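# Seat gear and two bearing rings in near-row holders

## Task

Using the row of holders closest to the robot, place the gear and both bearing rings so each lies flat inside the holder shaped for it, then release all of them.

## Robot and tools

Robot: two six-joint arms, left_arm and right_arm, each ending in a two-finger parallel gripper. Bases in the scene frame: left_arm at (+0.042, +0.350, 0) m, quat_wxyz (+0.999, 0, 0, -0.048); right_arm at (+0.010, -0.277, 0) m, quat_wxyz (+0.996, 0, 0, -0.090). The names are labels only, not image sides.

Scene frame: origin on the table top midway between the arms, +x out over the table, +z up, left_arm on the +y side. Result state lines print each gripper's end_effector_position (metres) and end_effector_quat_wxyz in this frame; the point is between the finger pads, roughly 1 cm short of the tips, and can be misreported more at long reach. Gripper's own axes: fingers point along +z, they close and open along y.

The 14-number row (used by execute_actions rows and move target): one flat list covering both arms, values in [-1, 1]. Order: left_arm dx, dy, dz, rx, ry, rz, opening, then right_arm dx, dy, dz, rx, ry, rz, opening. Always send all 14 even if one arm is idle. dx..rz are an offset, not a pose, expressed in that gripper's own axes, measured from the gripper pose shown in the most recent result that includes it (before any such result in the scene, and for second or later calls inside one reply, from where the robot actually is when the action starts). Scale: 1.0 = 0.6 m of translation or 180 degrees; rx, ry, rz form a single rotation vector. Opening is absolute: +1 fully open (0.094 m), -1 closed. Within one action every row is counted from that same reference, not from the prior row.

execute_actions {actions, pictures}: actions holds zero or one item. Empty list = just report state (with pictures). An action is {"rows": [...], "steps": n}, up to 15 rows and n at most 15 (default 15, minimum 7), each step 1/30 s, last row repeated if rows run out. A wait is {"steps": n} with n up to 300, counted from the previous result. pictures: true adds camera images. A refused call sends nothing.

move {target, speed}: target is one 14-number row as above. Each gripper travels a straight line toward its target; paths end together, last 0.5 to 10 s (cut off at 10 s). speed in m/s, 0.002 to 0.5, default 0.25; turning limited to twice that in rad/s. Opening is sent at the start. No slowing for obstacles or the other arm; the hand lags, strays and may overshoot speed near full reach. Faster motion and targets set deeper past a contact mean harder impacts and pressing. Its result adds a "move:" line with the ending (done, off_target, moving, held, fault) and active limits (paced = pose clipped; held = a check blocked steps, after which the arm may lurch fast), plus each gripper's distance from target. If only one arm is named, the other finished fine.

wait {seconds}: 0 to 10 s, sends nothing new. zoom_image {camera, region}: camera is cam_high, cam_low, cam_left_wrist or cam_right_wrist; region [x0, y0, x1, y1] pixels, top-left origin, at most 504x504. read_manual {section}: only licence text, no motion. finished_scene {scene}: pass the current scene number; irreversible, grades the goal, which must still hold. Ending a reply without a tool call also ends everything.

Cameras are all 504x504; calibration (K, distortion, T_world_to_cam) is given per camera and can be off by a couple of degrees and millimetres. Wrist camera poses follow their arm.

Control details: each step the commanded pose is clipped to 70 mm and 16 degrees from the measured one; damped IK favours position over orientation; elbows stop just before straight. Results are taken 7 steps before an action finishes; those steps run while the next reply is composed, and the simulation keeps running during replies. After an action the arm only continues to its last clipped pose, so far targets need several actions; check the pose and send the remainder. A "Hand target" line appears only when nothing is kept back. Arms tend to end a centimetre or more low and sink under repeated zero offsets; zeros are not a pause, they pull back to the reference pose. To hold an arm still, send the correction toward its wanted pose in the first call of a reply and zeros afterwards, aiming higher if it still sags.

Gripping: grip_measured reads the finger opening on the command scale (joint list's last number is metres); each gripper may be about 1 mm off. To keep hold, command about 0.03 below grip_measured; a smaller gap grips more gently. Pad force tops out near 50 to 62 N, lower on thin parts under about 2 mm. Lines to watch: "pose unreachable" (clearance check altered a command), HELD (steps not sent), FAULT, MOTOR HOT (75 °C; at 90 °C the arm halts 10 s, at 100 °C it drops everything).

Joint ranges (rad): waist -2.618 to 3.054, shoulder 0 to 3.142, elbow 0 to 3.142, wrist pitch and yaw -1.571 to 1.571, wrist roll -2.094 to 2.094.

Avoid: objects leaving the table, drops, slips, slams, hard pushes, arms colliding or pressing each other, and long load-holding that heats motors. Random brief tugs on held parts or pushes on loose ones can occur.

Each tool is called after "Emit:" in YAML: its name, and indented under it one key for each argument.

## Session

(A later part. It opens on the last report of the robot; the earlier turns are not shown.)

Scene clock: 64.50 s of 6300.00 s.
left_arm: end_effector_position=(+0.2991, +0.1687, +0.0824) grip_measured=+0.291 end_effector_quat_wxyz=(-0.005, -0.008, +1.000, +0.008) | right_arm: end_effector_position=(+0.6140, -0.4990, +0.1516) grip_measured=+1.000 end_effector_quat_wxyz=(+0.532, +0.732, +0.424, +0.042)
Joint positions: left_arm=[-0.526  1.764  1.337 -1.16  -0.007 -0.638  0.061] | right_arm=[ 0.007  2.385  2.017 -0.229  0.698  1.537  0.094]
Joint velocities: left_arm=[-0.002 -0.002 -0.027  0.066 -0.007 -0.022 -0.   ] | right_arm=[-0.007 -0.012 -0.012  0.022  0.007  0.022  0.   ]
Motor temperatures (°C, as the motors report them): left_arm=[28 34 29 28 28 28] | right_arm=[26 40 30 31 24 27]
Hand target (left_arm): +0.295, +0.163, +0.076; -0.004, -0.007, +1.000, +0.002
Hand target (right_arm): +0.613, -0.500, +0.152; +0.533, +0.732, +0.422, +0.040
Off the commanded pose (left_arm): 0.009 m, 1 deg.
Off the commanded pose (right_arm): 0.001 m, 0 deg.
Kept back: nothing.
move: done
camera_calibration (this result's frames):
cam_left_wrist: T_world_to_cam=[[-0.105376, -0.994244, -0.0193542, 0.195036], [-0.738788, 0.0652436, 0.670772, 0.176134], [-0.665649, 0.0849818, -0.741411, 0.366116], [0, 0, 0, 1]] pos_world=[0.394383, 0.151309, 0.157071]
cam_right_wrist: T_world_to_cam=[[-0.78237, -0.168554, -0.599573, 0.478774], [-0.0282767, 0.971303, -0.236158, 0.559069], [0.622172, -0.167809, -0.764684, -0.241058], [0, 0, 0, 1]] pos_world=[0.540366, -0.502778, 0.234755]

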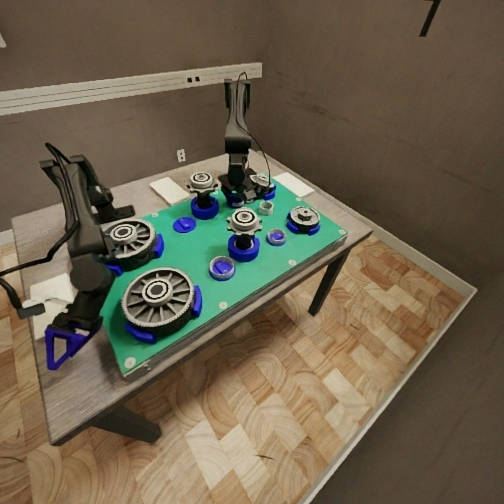

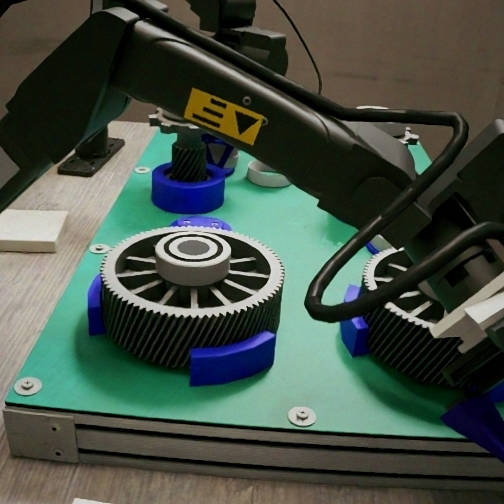

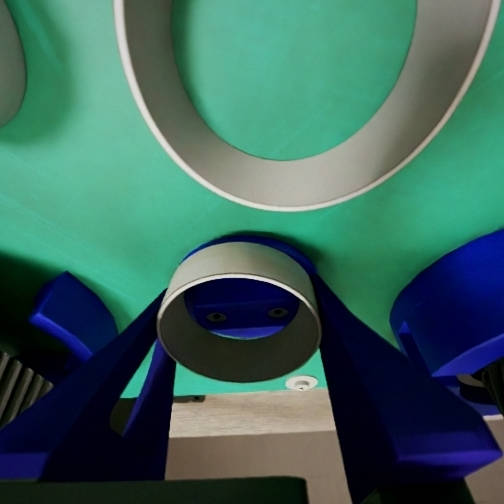

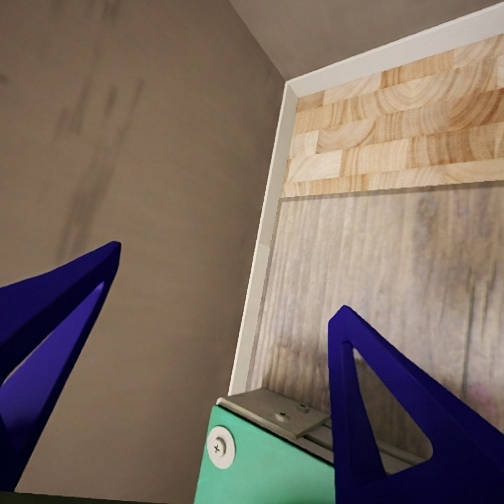

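Emit:
move:
  target: [0.004,-0.018,0.002,0.004,0,0,0.2,0,0,0,0,0,0,1]
  speed: 0.01

Emit:
move:
  target: [0,0,0,0,0,0,0.4,0,0,0,0,0,0,1]

Emit:
move:
  target: [0,0,-0.08,0,0,0,1,0,0,0,0,0,0,1]
  speed: 0.08

Scene clock: 66.17 s of 6300.00 s.
left_arm: end_effector_position=(+0.2983, +0.1681, +0.0824) grip_measured=+0.291 end_effector_quat_wxyz=(-0.003, -0.011, +1.000, +0.011) | right_arm: end_effector_position=(+0.6148, -0.4982, +0.1512) grip_measured=+1.000 end_effector_quat_wxyz=(+0.531, +0.732, +0.425, +0.045)
Joint positions: left_arm=[-0.533  1.764  1.337 -1.161 -0.015 -0.652  0.061] | right_arm=[ 0.007  2.385  2.017 -0.229  0.692  1.537  0.094]
Joint velocities: left_arm=[ 0.002 -0.022  0.007  0.037  0.125 -0.037  0.002] | right_arm=[ 0.017 -0.007  0.002 -0.022  0.037 -0.051  0.   ]
Motor temperatures (°C, as the motors report them): left_arm=[28 33 29 28 28 28] | right_arm=[26 40 30 31 24 27]
Hand target (left_arm): +0.297, +0.158, +0.081; -0.004, -0.009, +1.000, +0.002
Hand target (right_arm): +0.614, -0.499, +0.152; +0.532, +0.732, +0.424, +0.042
Off the commanded pose (left_arm): 0.010 m, 1 deg.
Off the commanded pose (right_arm): 0.001 m, 0 deg.
Kept back: nothing.
move: done
camera_calibration (this result's frames):
cam_left_wrist: T_world_to_cam=[[-0.0993516, -0.994704, -0.02633, 0.193168], [-0.741539, 0.0563691, 0.668537, 0.178077], [-0.663512, 0.0859449, -0.743213, 0.365009], [0, 0, 0, 1]] pos_world=[0.393431, 0.150736, 0.157314]
cam_right_wrist: T_world_to_cam=[[-0.78094, -0.170349, -0.600928, 0.477678], [-0.0331166, 0.97203, -0.23251, 0.561032], [0.623727, -0.161676, -0.764739, -0.23961], [0, 0, 0, 1]] pos_world=[0.541069, -0.502707, 0.234256]

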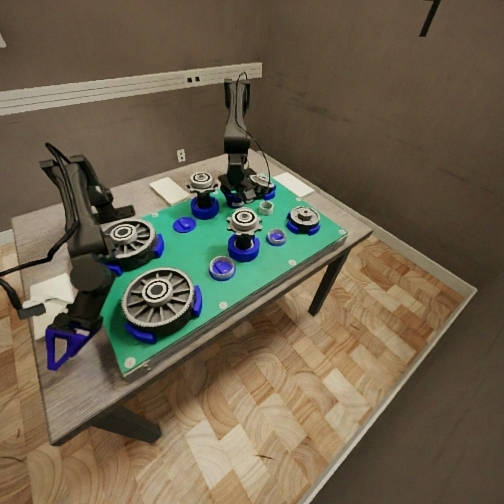

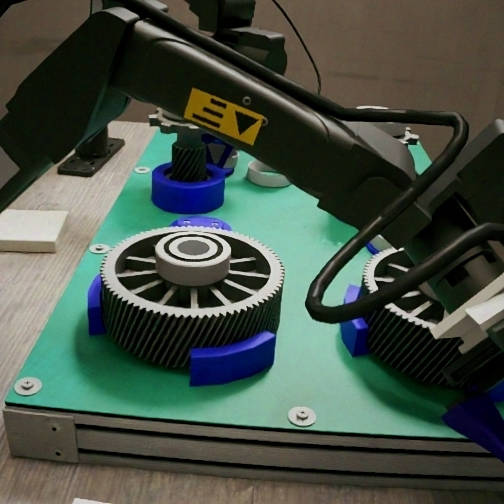

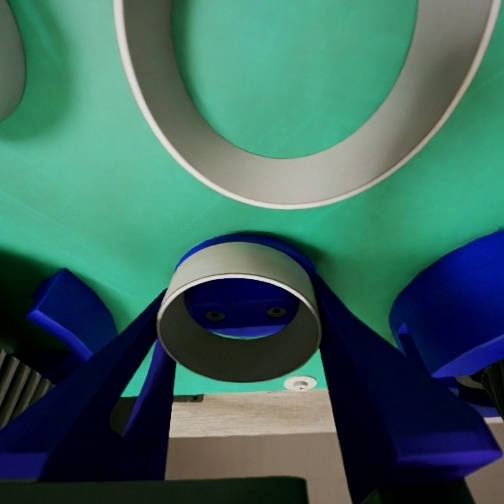

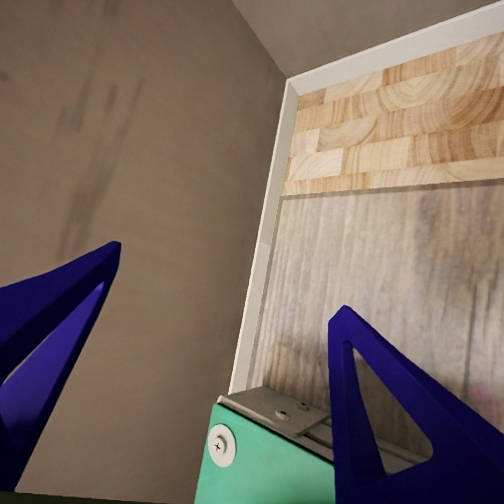

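Scene clock: 66.67 s of 6300.00 s.
left_arm: end_effector_position=(+0.2982, +0.1683, +0.0824) grip_measured=+0.398 end_effector_quat_wxyz=(-0.003, -0.011, +1.000, +0.012) | right_arm: end_effector_position=(+0.6155, -0.4975, +0.1508) grip_measured=+1.000 end_effector_quat_wxyz=(+0.530, +0.731, +0.427, +0.047)
Joint positions: left_arm=[-0.533  1.764  1.337 -1.162 -0.015 -0.652  0.066] | right_arm=[ 0.007  2.385  2.017 -0.229  0.686  1.537  0.094]
Joint velocities: left_arm=[ 0.002  0.002  0.012 -0.037  0.051 -0.007 -0.002] | right_arm=[-0.002 -0.007  0.002  0.007 -0.037 -0.022  0.   ]
Motor temperatures (°C, as the motors report them): left_arm=[28 33 29 28 28 28] | right_arm=[26 40 30 31 24 27]
Hand target (left_arm): +0.298, +0.168, +0.082; -0.003, -0.011, +1.000, +0.011
Hand target (right_arm): +0.615, -0.498, +0.151; +0.531, +0.732, +0.425, +0.045
Off the commanded pose (left_arm): 0.000 m, 0 deg.
Off the commanded pose (right_arm): 0.001 m, 0 deg.
Kept back: nothing.
move: done
camera_calibration (this result's frames):
cam_left_wrist: T_world_to_cam=[[-0.0993699, -0.994674, -0.0273732, 0.193467], [-0.741426, 0.0556669, 0.668722, 0.178076], [-0.663636, 0.086746, -0.743009, 0.364831], [0, 0, 0, 1]] pos_world=[0.39337, 0.150876, 0.157286]
cam_right_wrist: T_world_to_cam=[[-0.779795, -0.17214, -0.601904, 0.476646], [-0.0375915, 0.972594, -0.229452, 0.562879], [0.624906, -0.156299, -0.764894, -0.23822], [0, 0, 0, 1]] pos_world=[0.54171, -0.502637, 0.233836]

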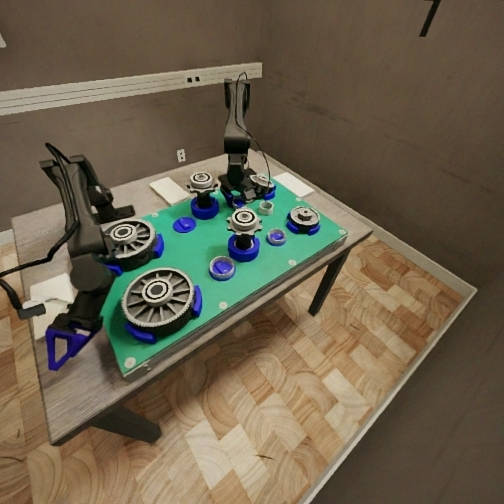

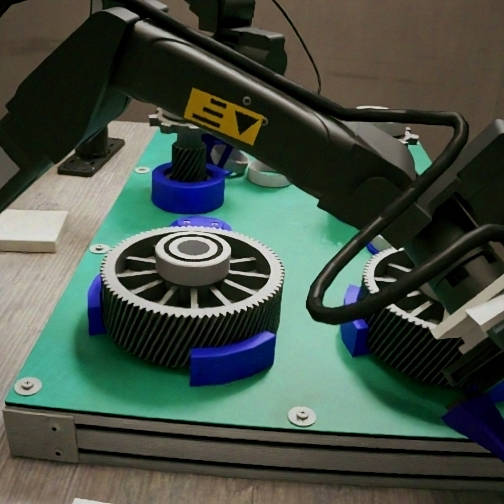

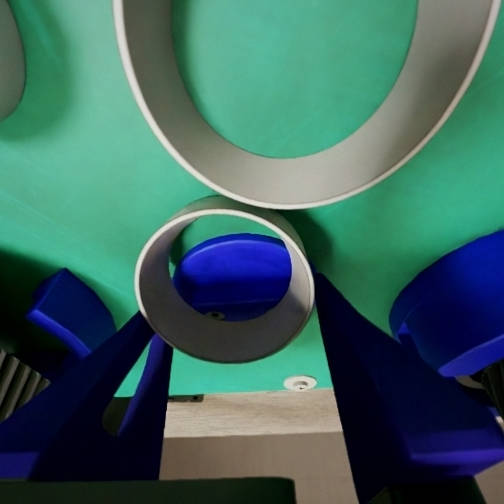

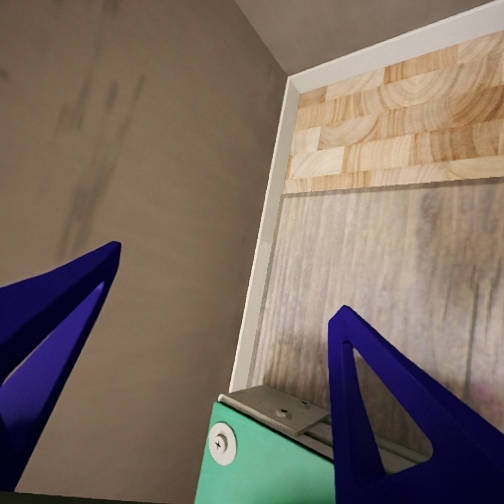

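Scene clock: 67.80 s of 6300.00 s.
left_arm: end_effector_position=(+0.2958, +0.1700, +0.1189) grip_measured=+1.000 end_effector_quat_wxyz=(-0.014, -0.011, +1.000, +0.020) | right_arm: end_effector_position=(+0.6162, -0.4967, +0.1504) grip_measured=+1.000 end_effector_quat_wxyz=(+0.528, +0.731, +0.428, +0.049)
Joint positions: left_arm=[-0.533  1.764  1.482 -1.336 -0.015 -0.652  0.094] | right_arm=[ 0.007  2.385  2.017 -0.229  0.68   1.537  0.094]
Joint velocities: left_arm=[-0.007  0.007 -0.017 -0.022 -0.022 -0.066  0.   ] | right_arm=[-0.017 -0.012  0.002  0.022 -0.081  0.022  0.   ]
Motor temperatures (°C, as the motors report them): left_arm=[28 33 29 28 28 28] | right_arm=[26 40 30 31 24 27]
Hand target (left_arm): +0.298, +0.168, +0.130; -0.003, -0.011, +1.000, +0.012
Hand target (right_arm): +0.616, -0.497, +0.151; +0.530, +0.732, +0.427, +0.047
Off the commanded pose (left_arm): 0.012 m, 2 deg.
Off the commanded pose (right_arm): 0.001 m, 0 deg.
Kept back: nothing.
move: off_target (left_arm)
camera_calibration (this result's frames):
cam_left_wrist: T_world_to_cam=[[-0.100162, -0.994107, -0.0414656, 0.197701], [-0.72559, 0.0444644, 0.686689, 0.146849], [-0.680798, 0.098867, -0.725768, 0.391196], [0, 0, 0, 1]] pos_world=[0.39268, 0.15133, 0.191276]
cam_right_wrist: T_world_to_cam=[[-0.778347, -0.173909, -0.603268, 0.475552], [-0.0424432, 0.973248, -0.225805, 0.564822], [0.626399, -0.15015, -0.764905, -0.236743], [0, 0, 0, 1]] pos_world=[0.542413, -0.502556, 0.233338]

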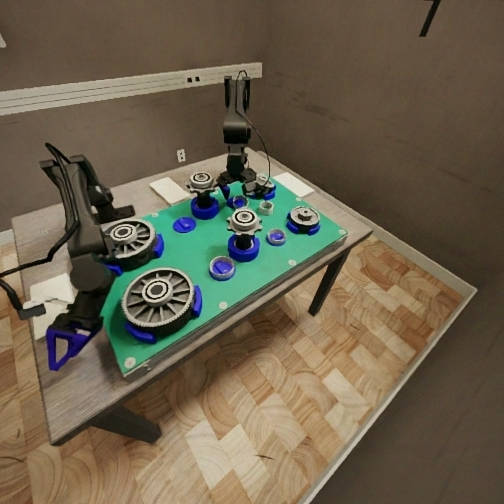

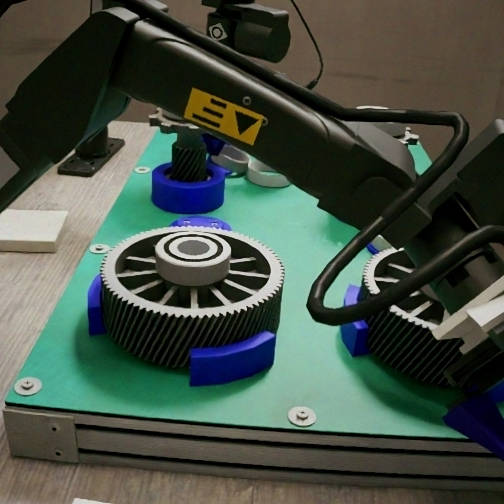

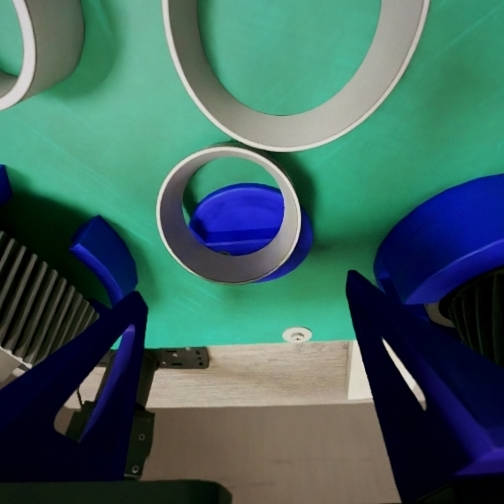

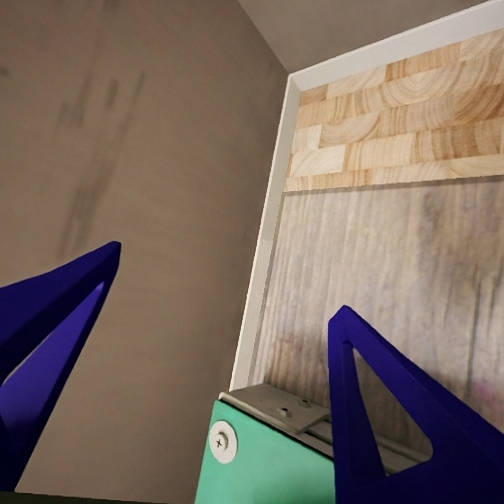

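Emit:
zoom_image:
  camera: "cam_high"
  region: [215, 180, 305, 255]

Region (215, 180, 305, 255) of cam_high's 504x504 image, scaled by 5.600, with more detail than that image has.

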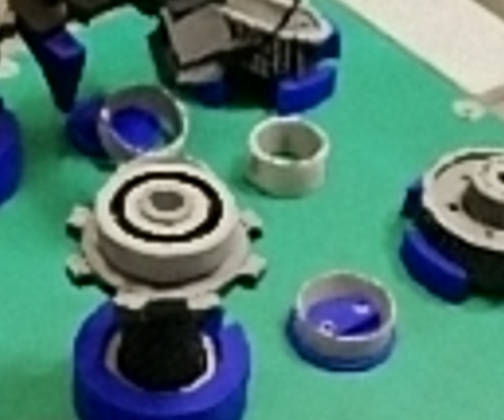

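Emit:
move:
  target: [-0.03,0.015,0.056,0.04,0.065,0,1,0,0,0,0,0,0,1]
  speed: 0.06

Emit:
move:
  target: [0,0,0,0,0,0,0.2,0,0,0,0,0,0,1]

Emit:
move:
  target: [0.04,-0.015,-0.035,-0.03,-0.08,0,0.2,0,0,0,0,0,0,1]
  speed: 0.05

Scene clock: 70.97 s of 6300.00 s.
left_arm: end_effector_position=(+0.3050, +0.1818, +0.0831) grip_measured=+1.000 end_effector_quat_wxyz=(-0.120, -0.017, +0.992, -0.035) | right_arm: end_effector_position=(+0.6169, -0.4960, +0.1500) grip_measured=+1.000 end_effector_quat_wxyz=(+0.527, +0.731, +0.430, +0.052)
Joint positions: left_arm=[-0.378  1.905  1.493 -1.341  0.174 -0.49   0.094] | right_arm=[ 0.007  2.385  2.017 -0.229  0.674  1.538  0.094]
Joint velocities: left_arm=[-0.007  0.002  0.012  0.022  0.007 -0.081  0.   ] | right_arm=[ 0.002  0.007  0.007 -0.037 -0.051 -0.051  0.   ]
Motor temperatures (°C, as the motors report them): left_arm=[28 33 29 28 28 28] | right_arm=[26 40 30 31 24 27]
Hand target (left_arm): +0.312, +0.179, +0.086; -0.116, -0.013, +0.992, -0.044
Hand target (right_arm): +0.616, -0.497, +0.150; +0.528, +0.731, +0.428, +0.049
Off the commanded pose (left_arm): 0.008 m, 1 deg.
Off the commanded pose (right_arm): 0.001 m, 0 deg.
Kept back: nothing.
move: done
camera_calibration (this result's frames):
cam_left_wrist: T_world_to_cam=[[-0.0788032, -0.992914, 0.0889479, 0.191328], [-0.567711, 0.118042, 0.814721, 0.105407], [-0.819448, 0.013706, -0.57299, 0.415353], [0, 0, 0, 1]] pos_world=[0.415278, 0.171837, 0.135098]
cam_right_wrist: T_world_to_cam=[[-0.776967, -0.175546, -0.604571, 0.474528], [-0.0470018, 0.973831, -0.222361, 0.566632], [0.627784, -0.144352, -0.764885, -0.235347], [0, 0, 0, 1]] pos_world=[0.543072, -0.502475, 0.232869]

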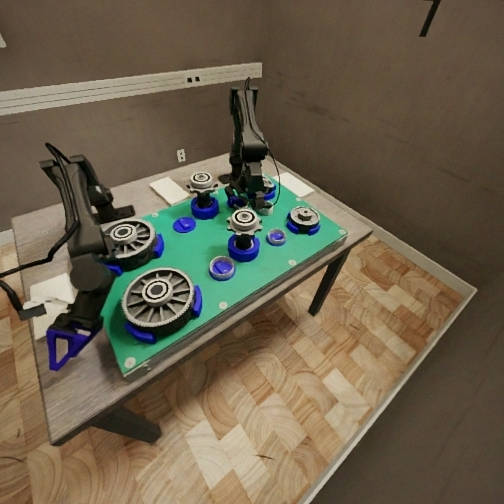

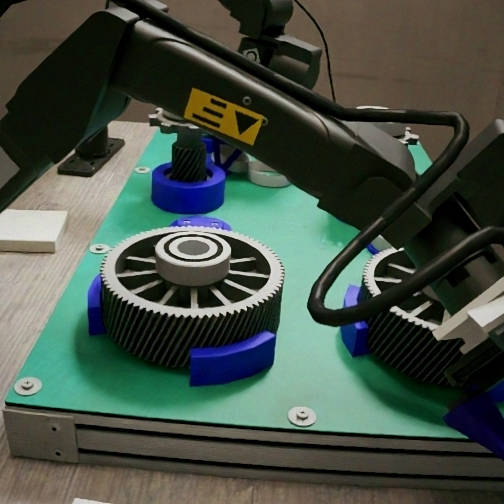

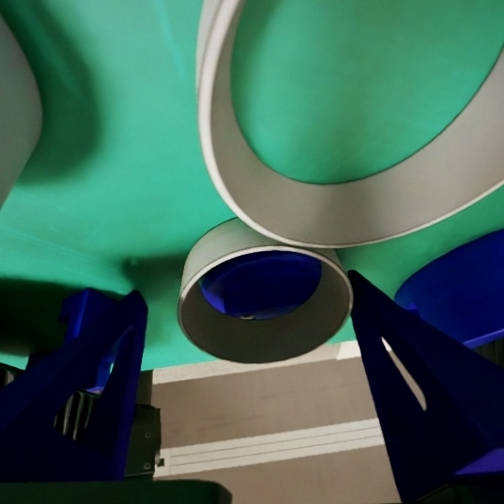

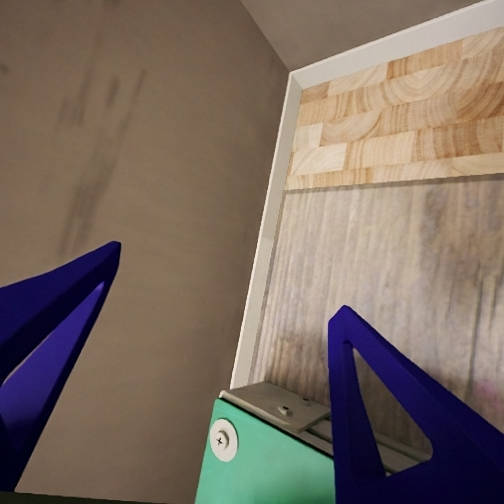

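Scene clock: 71.47 s of 6300.00 s.
left_arm: end_effector_position=(+0.3066, +0.1760, +0.0830) grip_measured=+0.286 end_effector_quat_wxyz=(-0.117, -0.016, +0.992, -0.047) | right_arm: end_effector_position=(+0.6176, -0.4953, +0.1497) grip_measured=+1.000 end_effector_quat_wxyz=(+0.526, +0.731, +0.431, +0.054)
Joint positions: left_arm=[-0.381  1.905  1.493 -1.324  0.193 -0.492  0.06 ] | right_arm=[ 0.007  2.385  2.017 -0.229  0.668  1.538  0.094]
Joint velocities: left_arm=[ 0.007 -0.017  0.022  0.022 -0.007 -0.051 -0.   ] | right_arm=[-0.012 -0.002 -0.012  0.066  0.007  0.022  0.   ]
Motor temperatures (°C, as the motors report them): left_arm=[28 33 29 28 28 28] | right_arm=[26 40 30 31 24 27]
Hand target (left_arm): +0.305, +0.182, +0.083; -0.121, -0.017, +0.992, -0.035
Hand target (right_arm): +0.617, -0.496, +0.150; +0.527, +0.731, +0.430, +0.052
Off the commanded pose (left_arm): 0.006 m, 1 deg.
Off the commanded pose (right_arm): 0.001 m, 0 deg.
Kept back: nothing.
move: done
camera_calibration (this result's frames):
cam_left_wrist: T_world_to_cam=[[-0.0777253, -0.990641, 0.112202, 0.183061], [-0.572945, 0.136486, 0.80815, 0.105984], [-0.8159, -0.00147172, -0.578191, 0.418692], [0, 0, 0, 1]] pos_world=[0.416562, 0.167498, 0.135894]
cam_right_wrist: T_world_to_cam=[[-0.775795, -0.177307, -0.605561, 0.473496], [-0.0514906, 0.974297, -0.219306, 0.568452], [0.62888, -0.138956, -0.764984, -0.233919], [0, 0, 0, 1]] pos_world=[0.543713, -0.502391, 0.232451]

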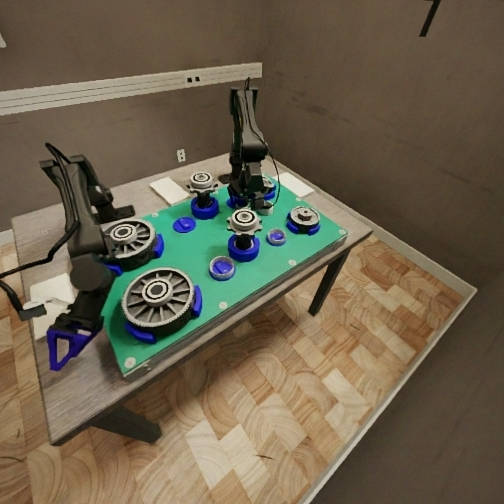

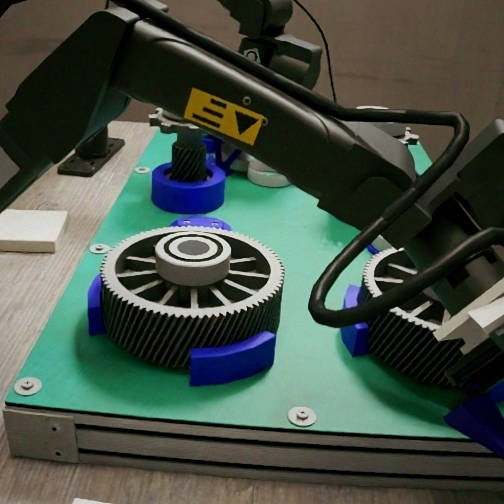

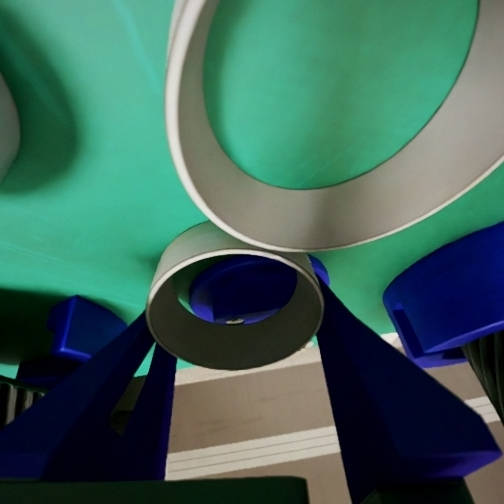

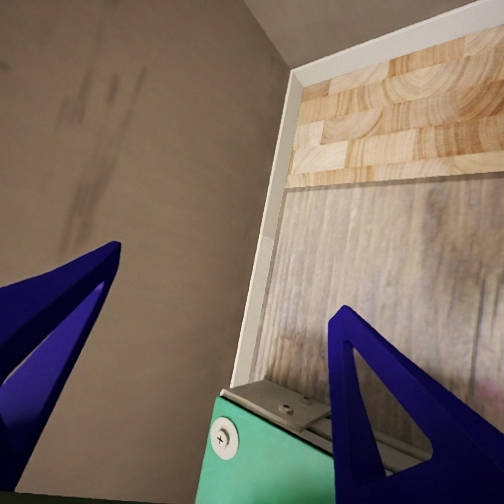

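Scene clock: 74.43 s of 6300.00 s.
left_arm: end_effector_position=(+0.2880, +0.1710, +0.1048) grip_measured=+0.286 end_effector_quat_wxyz=(-0.009, -0.016, +1.000, +0.007) | right_arm: end_effector_position=(+0.6183, -0.4946, +0.1493) grip_measured=+1.000 end_effector_quat_wxyz=(+0.525, +0.731, +0.433, +0.056)
Joint positions: left_arm=[-0.537  1.719  1.373 -1.248  0.    -0.664  0.06 ] | right_arm=[ 0.007  2.385  2.017 -0.229  0.662  1.538  0.094]
Joint velocities: left_arm=[ 0.007 -0.002  0.007 -0.081 -0.037 -0.007 -0.   ] | right_arm=[ 0.002 -0.017  0.012 -0.007 -0.022 -0.022  0.   ]
Motor temperatures (°C, as the motors report them): left_arm=[28 34 29 28 28 28] | right_arm=[26 40 30 32 24 27]
Hand target (left_arm): +0.289, +0.170, +0.109; +0.008, -0.017, +1.000, +0.003
Hand target (right_arm): +0.618, -0.495, +0.150; +0.526, +0.731, +0.431, +0.054
Off the commanded pose (left_arm): 0.006 m, 2 deg.
Off the commanded pose (right_arm): 0.001 m, 0 deg.
Kept back: nothing.
move: done
camera_calibration (this result's frames):
cam_left_wrist: T_world_to_cam=[[-0.0902135, -0.995787, -0.0164395, 0.192149], [-0.733415, 0.0552584, 0.677532, 0.152218], [-0.673769, 0.0731795, -0.73531, 0.378884], [0, 0, 0, 1]] pos_world=[0.384253, 0.155201, 0.178623]
cam_right_wrist: T_world_to_cam=[[-0.774399, -0.17892, -0.606872, 0.472474], [-0.056059, 0.974813, -0.215864, 0.570243], [0.630209, -0.133144, -0.764925, -0.232497], [0, 0, 0, 1]] pos_world=[0.544373, -0.502301, 0.231983]

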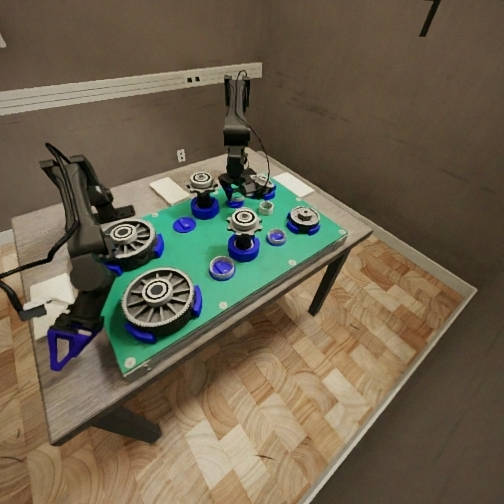

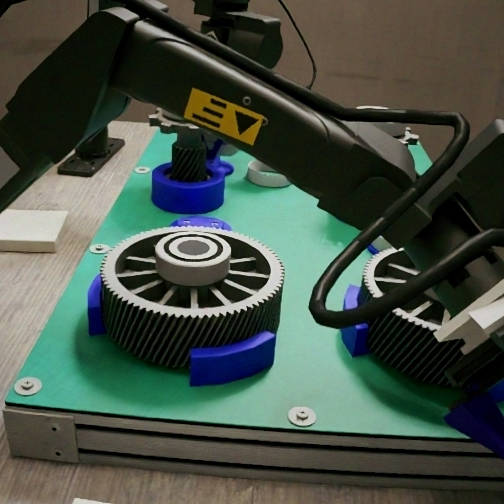

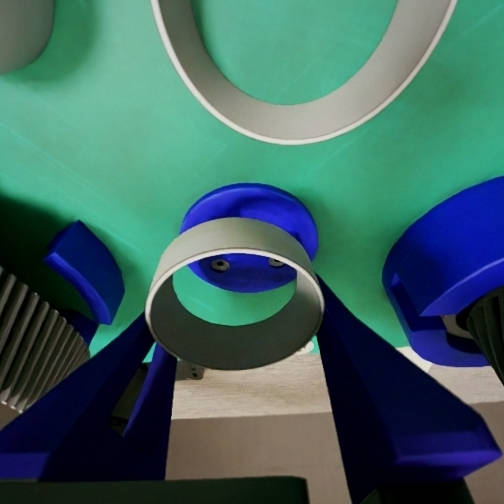

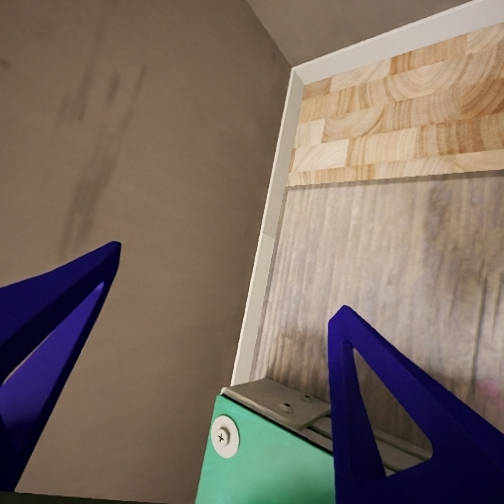

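Emit:
move:
  target: [0,-0.015,0.02,0.004,-0.035,0,0.2,0,0,0,0,0,0,1]
  speed: 0.025

Emit:
zoom_image:
  camera: "cam_low"
  region: [180, 130, 300, 200]

Scene clock: 77.07 s of 6300.00 s.
left_arm: end_effector_position=(+0.2864, +0.1644, +0.0875) grip_measured=+0.286 end_effector_quat_wxyz=(+0.027, -0.016, +0.999, +0.008) | right_arm: end_effector_position=(+0.6190, -0.4938, +0.1489) grip_measured=+1.000 end_effector_quat_wxyz=(+0.523, +0.731, +0.434, +0.059)
Joint positions: left_arm=[-0.584  1.688  1.267 -1.12  -0.047 -0.71   0.06 ] | right_arm=[ 0.007  2.385  2.017 -0.229  0.656  1.539  0.094]
Joint velocities: left_arm=[ 0.012  0.017 -0.007  0.081  0.022 -0.066  0.   ] | right_arm=[-0.007 -0.007 -0.012  0.007 -0.037  0.051  0.   ]
Motor temperatures (°C, as the motors report them): left_arm=[28 34 29 28 28 28] | right_arm=[26 40 30 32 24 27]
Hand target (left_arm): +0.288, +0.162, +0.093; +0.046, -0.017, +0.999, +0.002
Hand target (right_arm): +0.618, -0.495, +0.149; +0.525, +0.731, +0.433, +0.056
Off the commanded pose (left_arm): 0.006 m, 2 deg.
Off the commanded pose (right_arm): 0.001 m, 0 deg.
Kept back: nothing.
move: done
camera_calibration (this result's frames):
cam_left_wrist: T_world_to_cam=[[-0.0899957, -0.995589, -0.0265147, 0.185957], [-0.780167, 0.0539244, 0.623243, 0.181512], [-0.619064, 0.0767751, -0.781579, 0.353322], [0, 0, 0, 1]] pos_world=[0.377074, 0.148222, 0.167954]
cam_right_wrist: T_world_to_cam=[[-0.772996, -0.18052, -0.608186, 0.471454], [-0.0606324, 0.975295, -0.212422, 0.572024], [0.631507, -0.127325, -0.764844, -0.231061], [0, 0, 0, 1]] pos_world=[0.545032, -0.502205, 0.231516]

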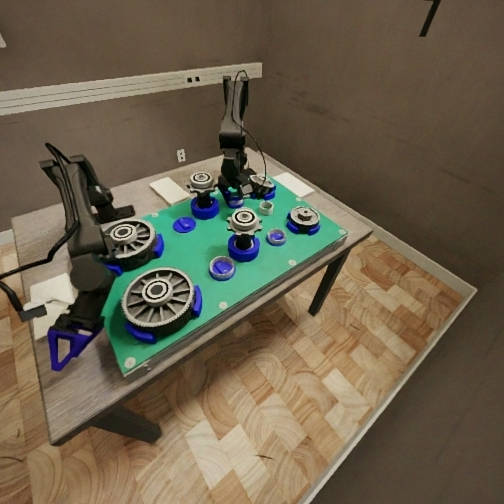

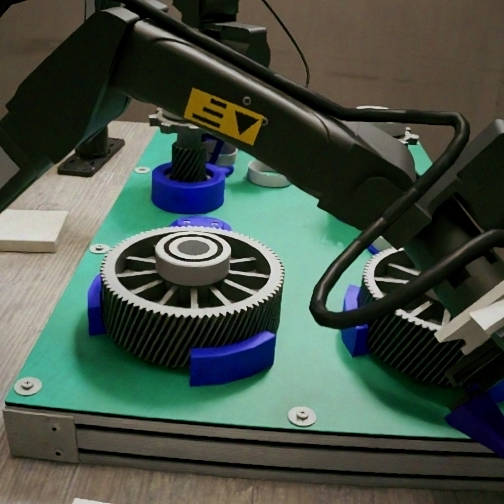

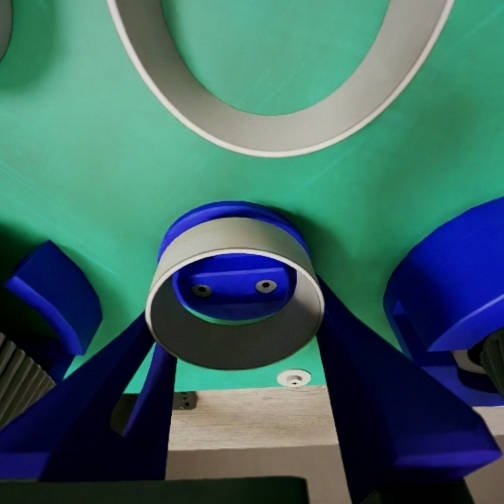

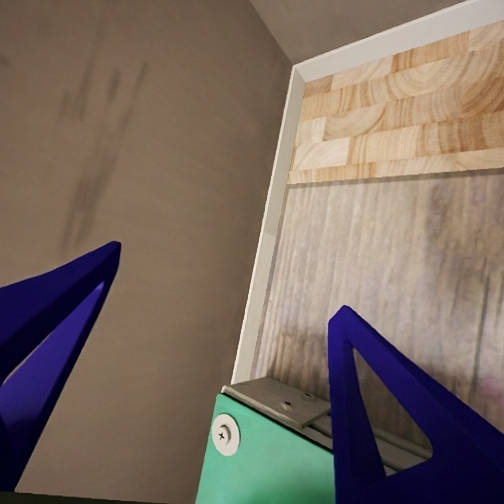

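Region (180, 130, 300, 200) of cam_low's 504x504 image, scaled by 4.200, with more detail than that image has; it fills the top 294 rows of this view, and the rest is white.

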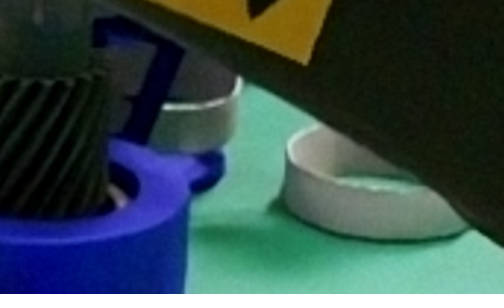

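Emit:
move:
  target: [0.01,0.002,0.02,0.004,-0.01,0,0.2,0,0,0,0,0,0,1]
  speed: 0.012

Emit:
zoom_image:
  camera: "cam_low"
  region: [180, 130, 300, 200]

Scene clock: 78.83 s of 6300.00 s.
left_arm: end_effector_position=(+0.2832, +0.1651, +0.0821) grip_measured=+0.286 end_effector_quat_wxyz=(+0.039, -0.015, +0.999, -0.000) | right_arm: end_effector_position=(+0.6196, -0.4931, +0.1486) grip_measured=+1.000 end_effector_quat_wxyz=(+0.522, +0.731, +0.436, +0.061)
Joint positions: left_arm=[-0.592  1.653  1.206 -1.063 -0.051 -0.715  0.06 ] | right_arm=[ 0.007  2.385  2.017 -0.229  0.65   1.539  0.094]
Joint velocities: left_arm=[-0.012 -0.017 -0.012  0.022 -0.037  0.007  0.001] | right_arm=[-0.012 -0.002 -0.002  0.022 -0.007 -0.037  0.   ]
Motor temperatures (°C, as the motors report them): left_arm=[28 34 29 28 28 28] | right_arm=[26 41 30 32 24 27]
Hand target (left_arm): +0.281, +0.165, +0.075; +0.042, -0.015, +0.999, +0.002
Hand target (right_arm): +0.619, -0.494, +0.149; +0.523, +0.731, +0.434, +0.059
Off the commanded pose (left_arm): 0.007 m, 0 deg.
Off the commanded pose (right_arm): 0.001 m, 0 deg.
Kept back: nothing.
move: done
camera_calibration (this result's frames):
cam_left_wrist: T_world_to_cam=[[-0.0923648, -0.995646, -0.012589, 0.185742], [-0.795808, 0.0662153, 0.601918, 0.186393], [-0.598464, 0.0656145, -0.798458, 0.344483], [0, 0, 0, 1]] pos_world=[0.37165, 0.149988, 0.165201]
cam_right_wrist: T_world_to_cam=[[-0.771718, -0.182366, -0.609257, 0.470354], [-0.0654337, 0.975688, -0.209166, 0.573935], [0.63259, -0.121551, -0.764889, -0.2295], [0, 0, 0, 1]] pos_world=[0.545715, -0.502101, 0.231072]

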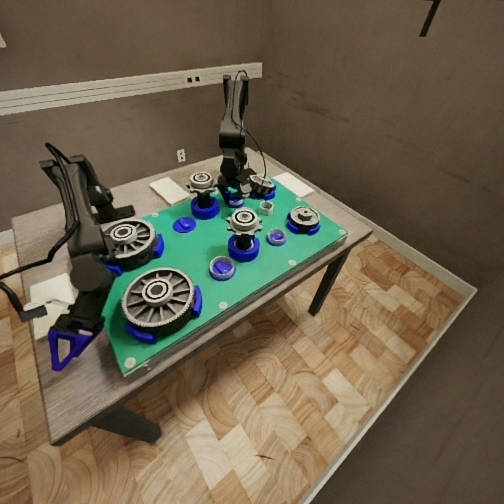

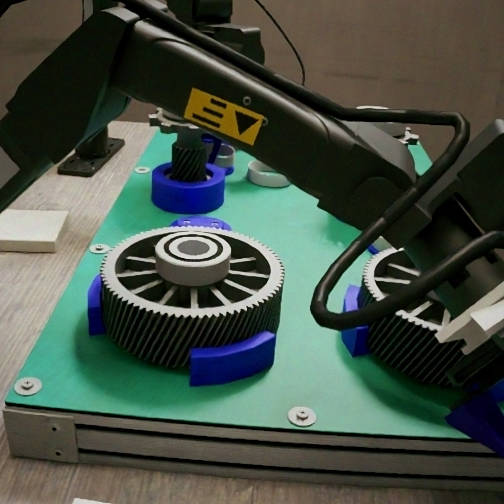

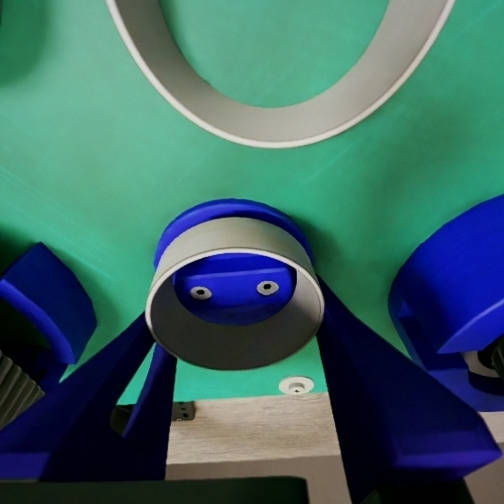

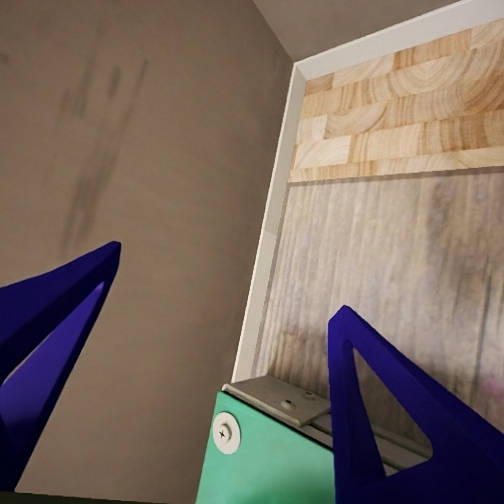

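Region (180, 130, 300, 200) of cam_low's 504x504 image, scaled by 4.200, with more detail than that image has; it fills the top 294 rows of this view, and the rest is white.

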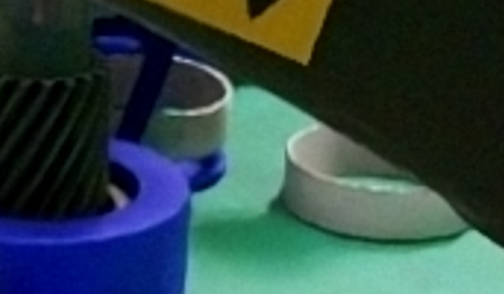

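Emit:
move:
  target: [0.008,0,0.026,0,0,0,0.2,0,0,0,0,0,0,1]
  speed: 0.012

Emit:
zoom_image:
  camera: "cam_low"
  region: [180, 130, 300, 200]

Scene clock: 80.63 s of 6300.00 s.
left_arm: end_effector_position=(+0.2830, +0.1653, +0.0818) grip_measured=+0.286 end_effector_quat_wxyz=(+0.044, -0.015, +0.999, -0.004) | right_arm: end_effector_position=(+0.6203, -0.4923, +0.1482) grip_measured=+1.000 end_effector_quat_wxyz=(+0.521, +0.730, +0.437, +0.063)
Joint positions: left_arm=[-0.592  1.641  1.191 -1.048 -0.051 -0.715  0.06 ] | right_arm=[ 0.007  2.385  2.017 -0.229  0.644  1.539  0.094]
Joint velocities: left_arm=[ 0.002 -0.007  0.007 -0.007 -0.081 -0.066 -0.   ] | right_arm=[ 0.007  0.012  0.007 -0.007 -0.022 -0.007  0.   ]
Motor temperatures (°C, as the motors report them): left_arm=[28 33 29 28 28 28] | right_arm=[26 41 30 32 24 27]
Hand target (left_arm): +0.279, +0.165, +0.067; +0.039, -0.014, +0.999, +0.000
Hand target (right_arm): +0.620, -0.493, +0.149; +0.522, +0.731, +0.436, +0.061
Off the commanded pose (left_arm): 0.016 m, 1 deg.
Off the commanded pose (right_arm): 0.001 m, 0 deg.
Kept back: nothing.
move: off_target (left_arm)
camera_calibration (this result's frames):
cam_left_wrist: T_world_to_cam=[[-0.0918708, -0.995753, -0.0060332, 0.185274], [-0.801621, 0.0703626, 0.593677, 0.188084], [-0.590731, 0.0593779, -0.804681, 0.343483], [0, 0, 0, 1]] pos_world=[0.3707, 0.150858, 0.165851]
cam_right_wrist: T_world_to_cam=[[-0.770378, -0.183827, -0.610512, 0.469405], [-0.0697157, 0.97608, -0.20593, 0.575577], [0.633764, -0.116082, -0.764767, -0.228137], [0, 0, 0, 1]] pos_world=[0.546332, -0.502003, 0.230634]

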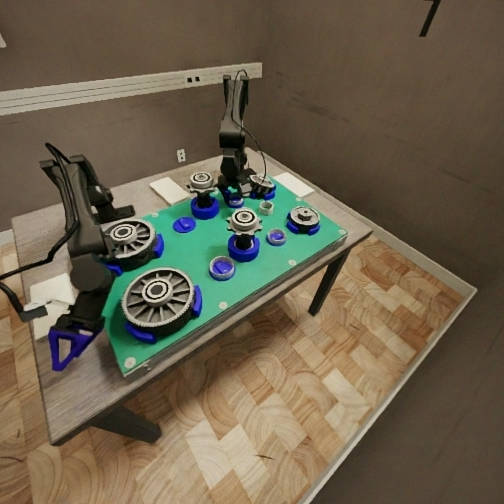

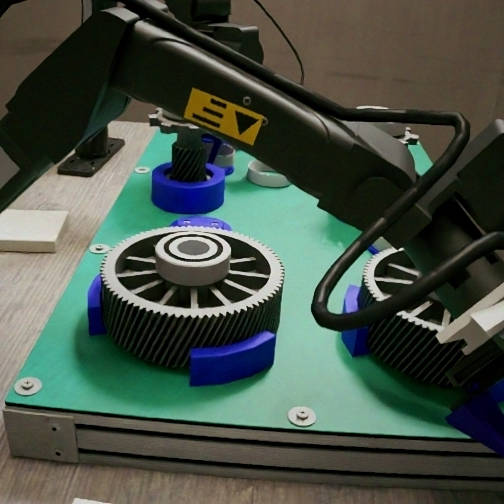

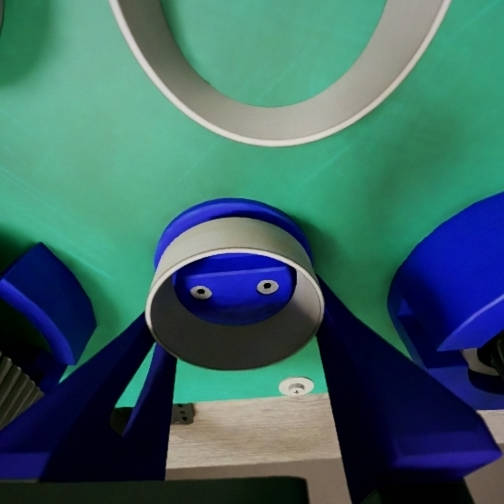

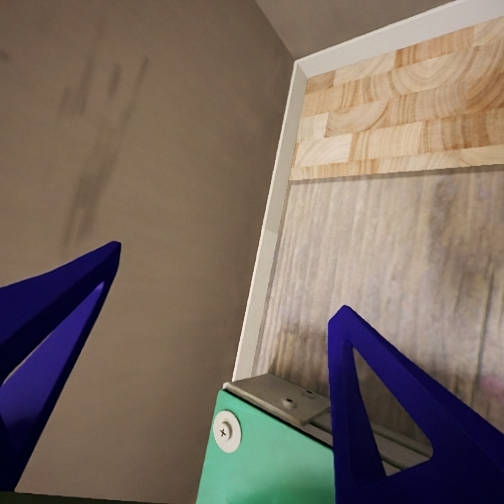

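Region (180, 130, 300, 200) of cam_low's 504x504 image, scaled by 4.200, with more detail than that image has; it fills the top 294 rows of this view, and the rest is white.

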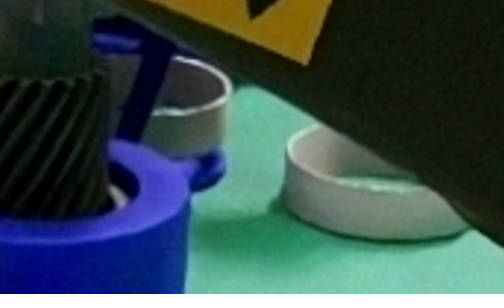

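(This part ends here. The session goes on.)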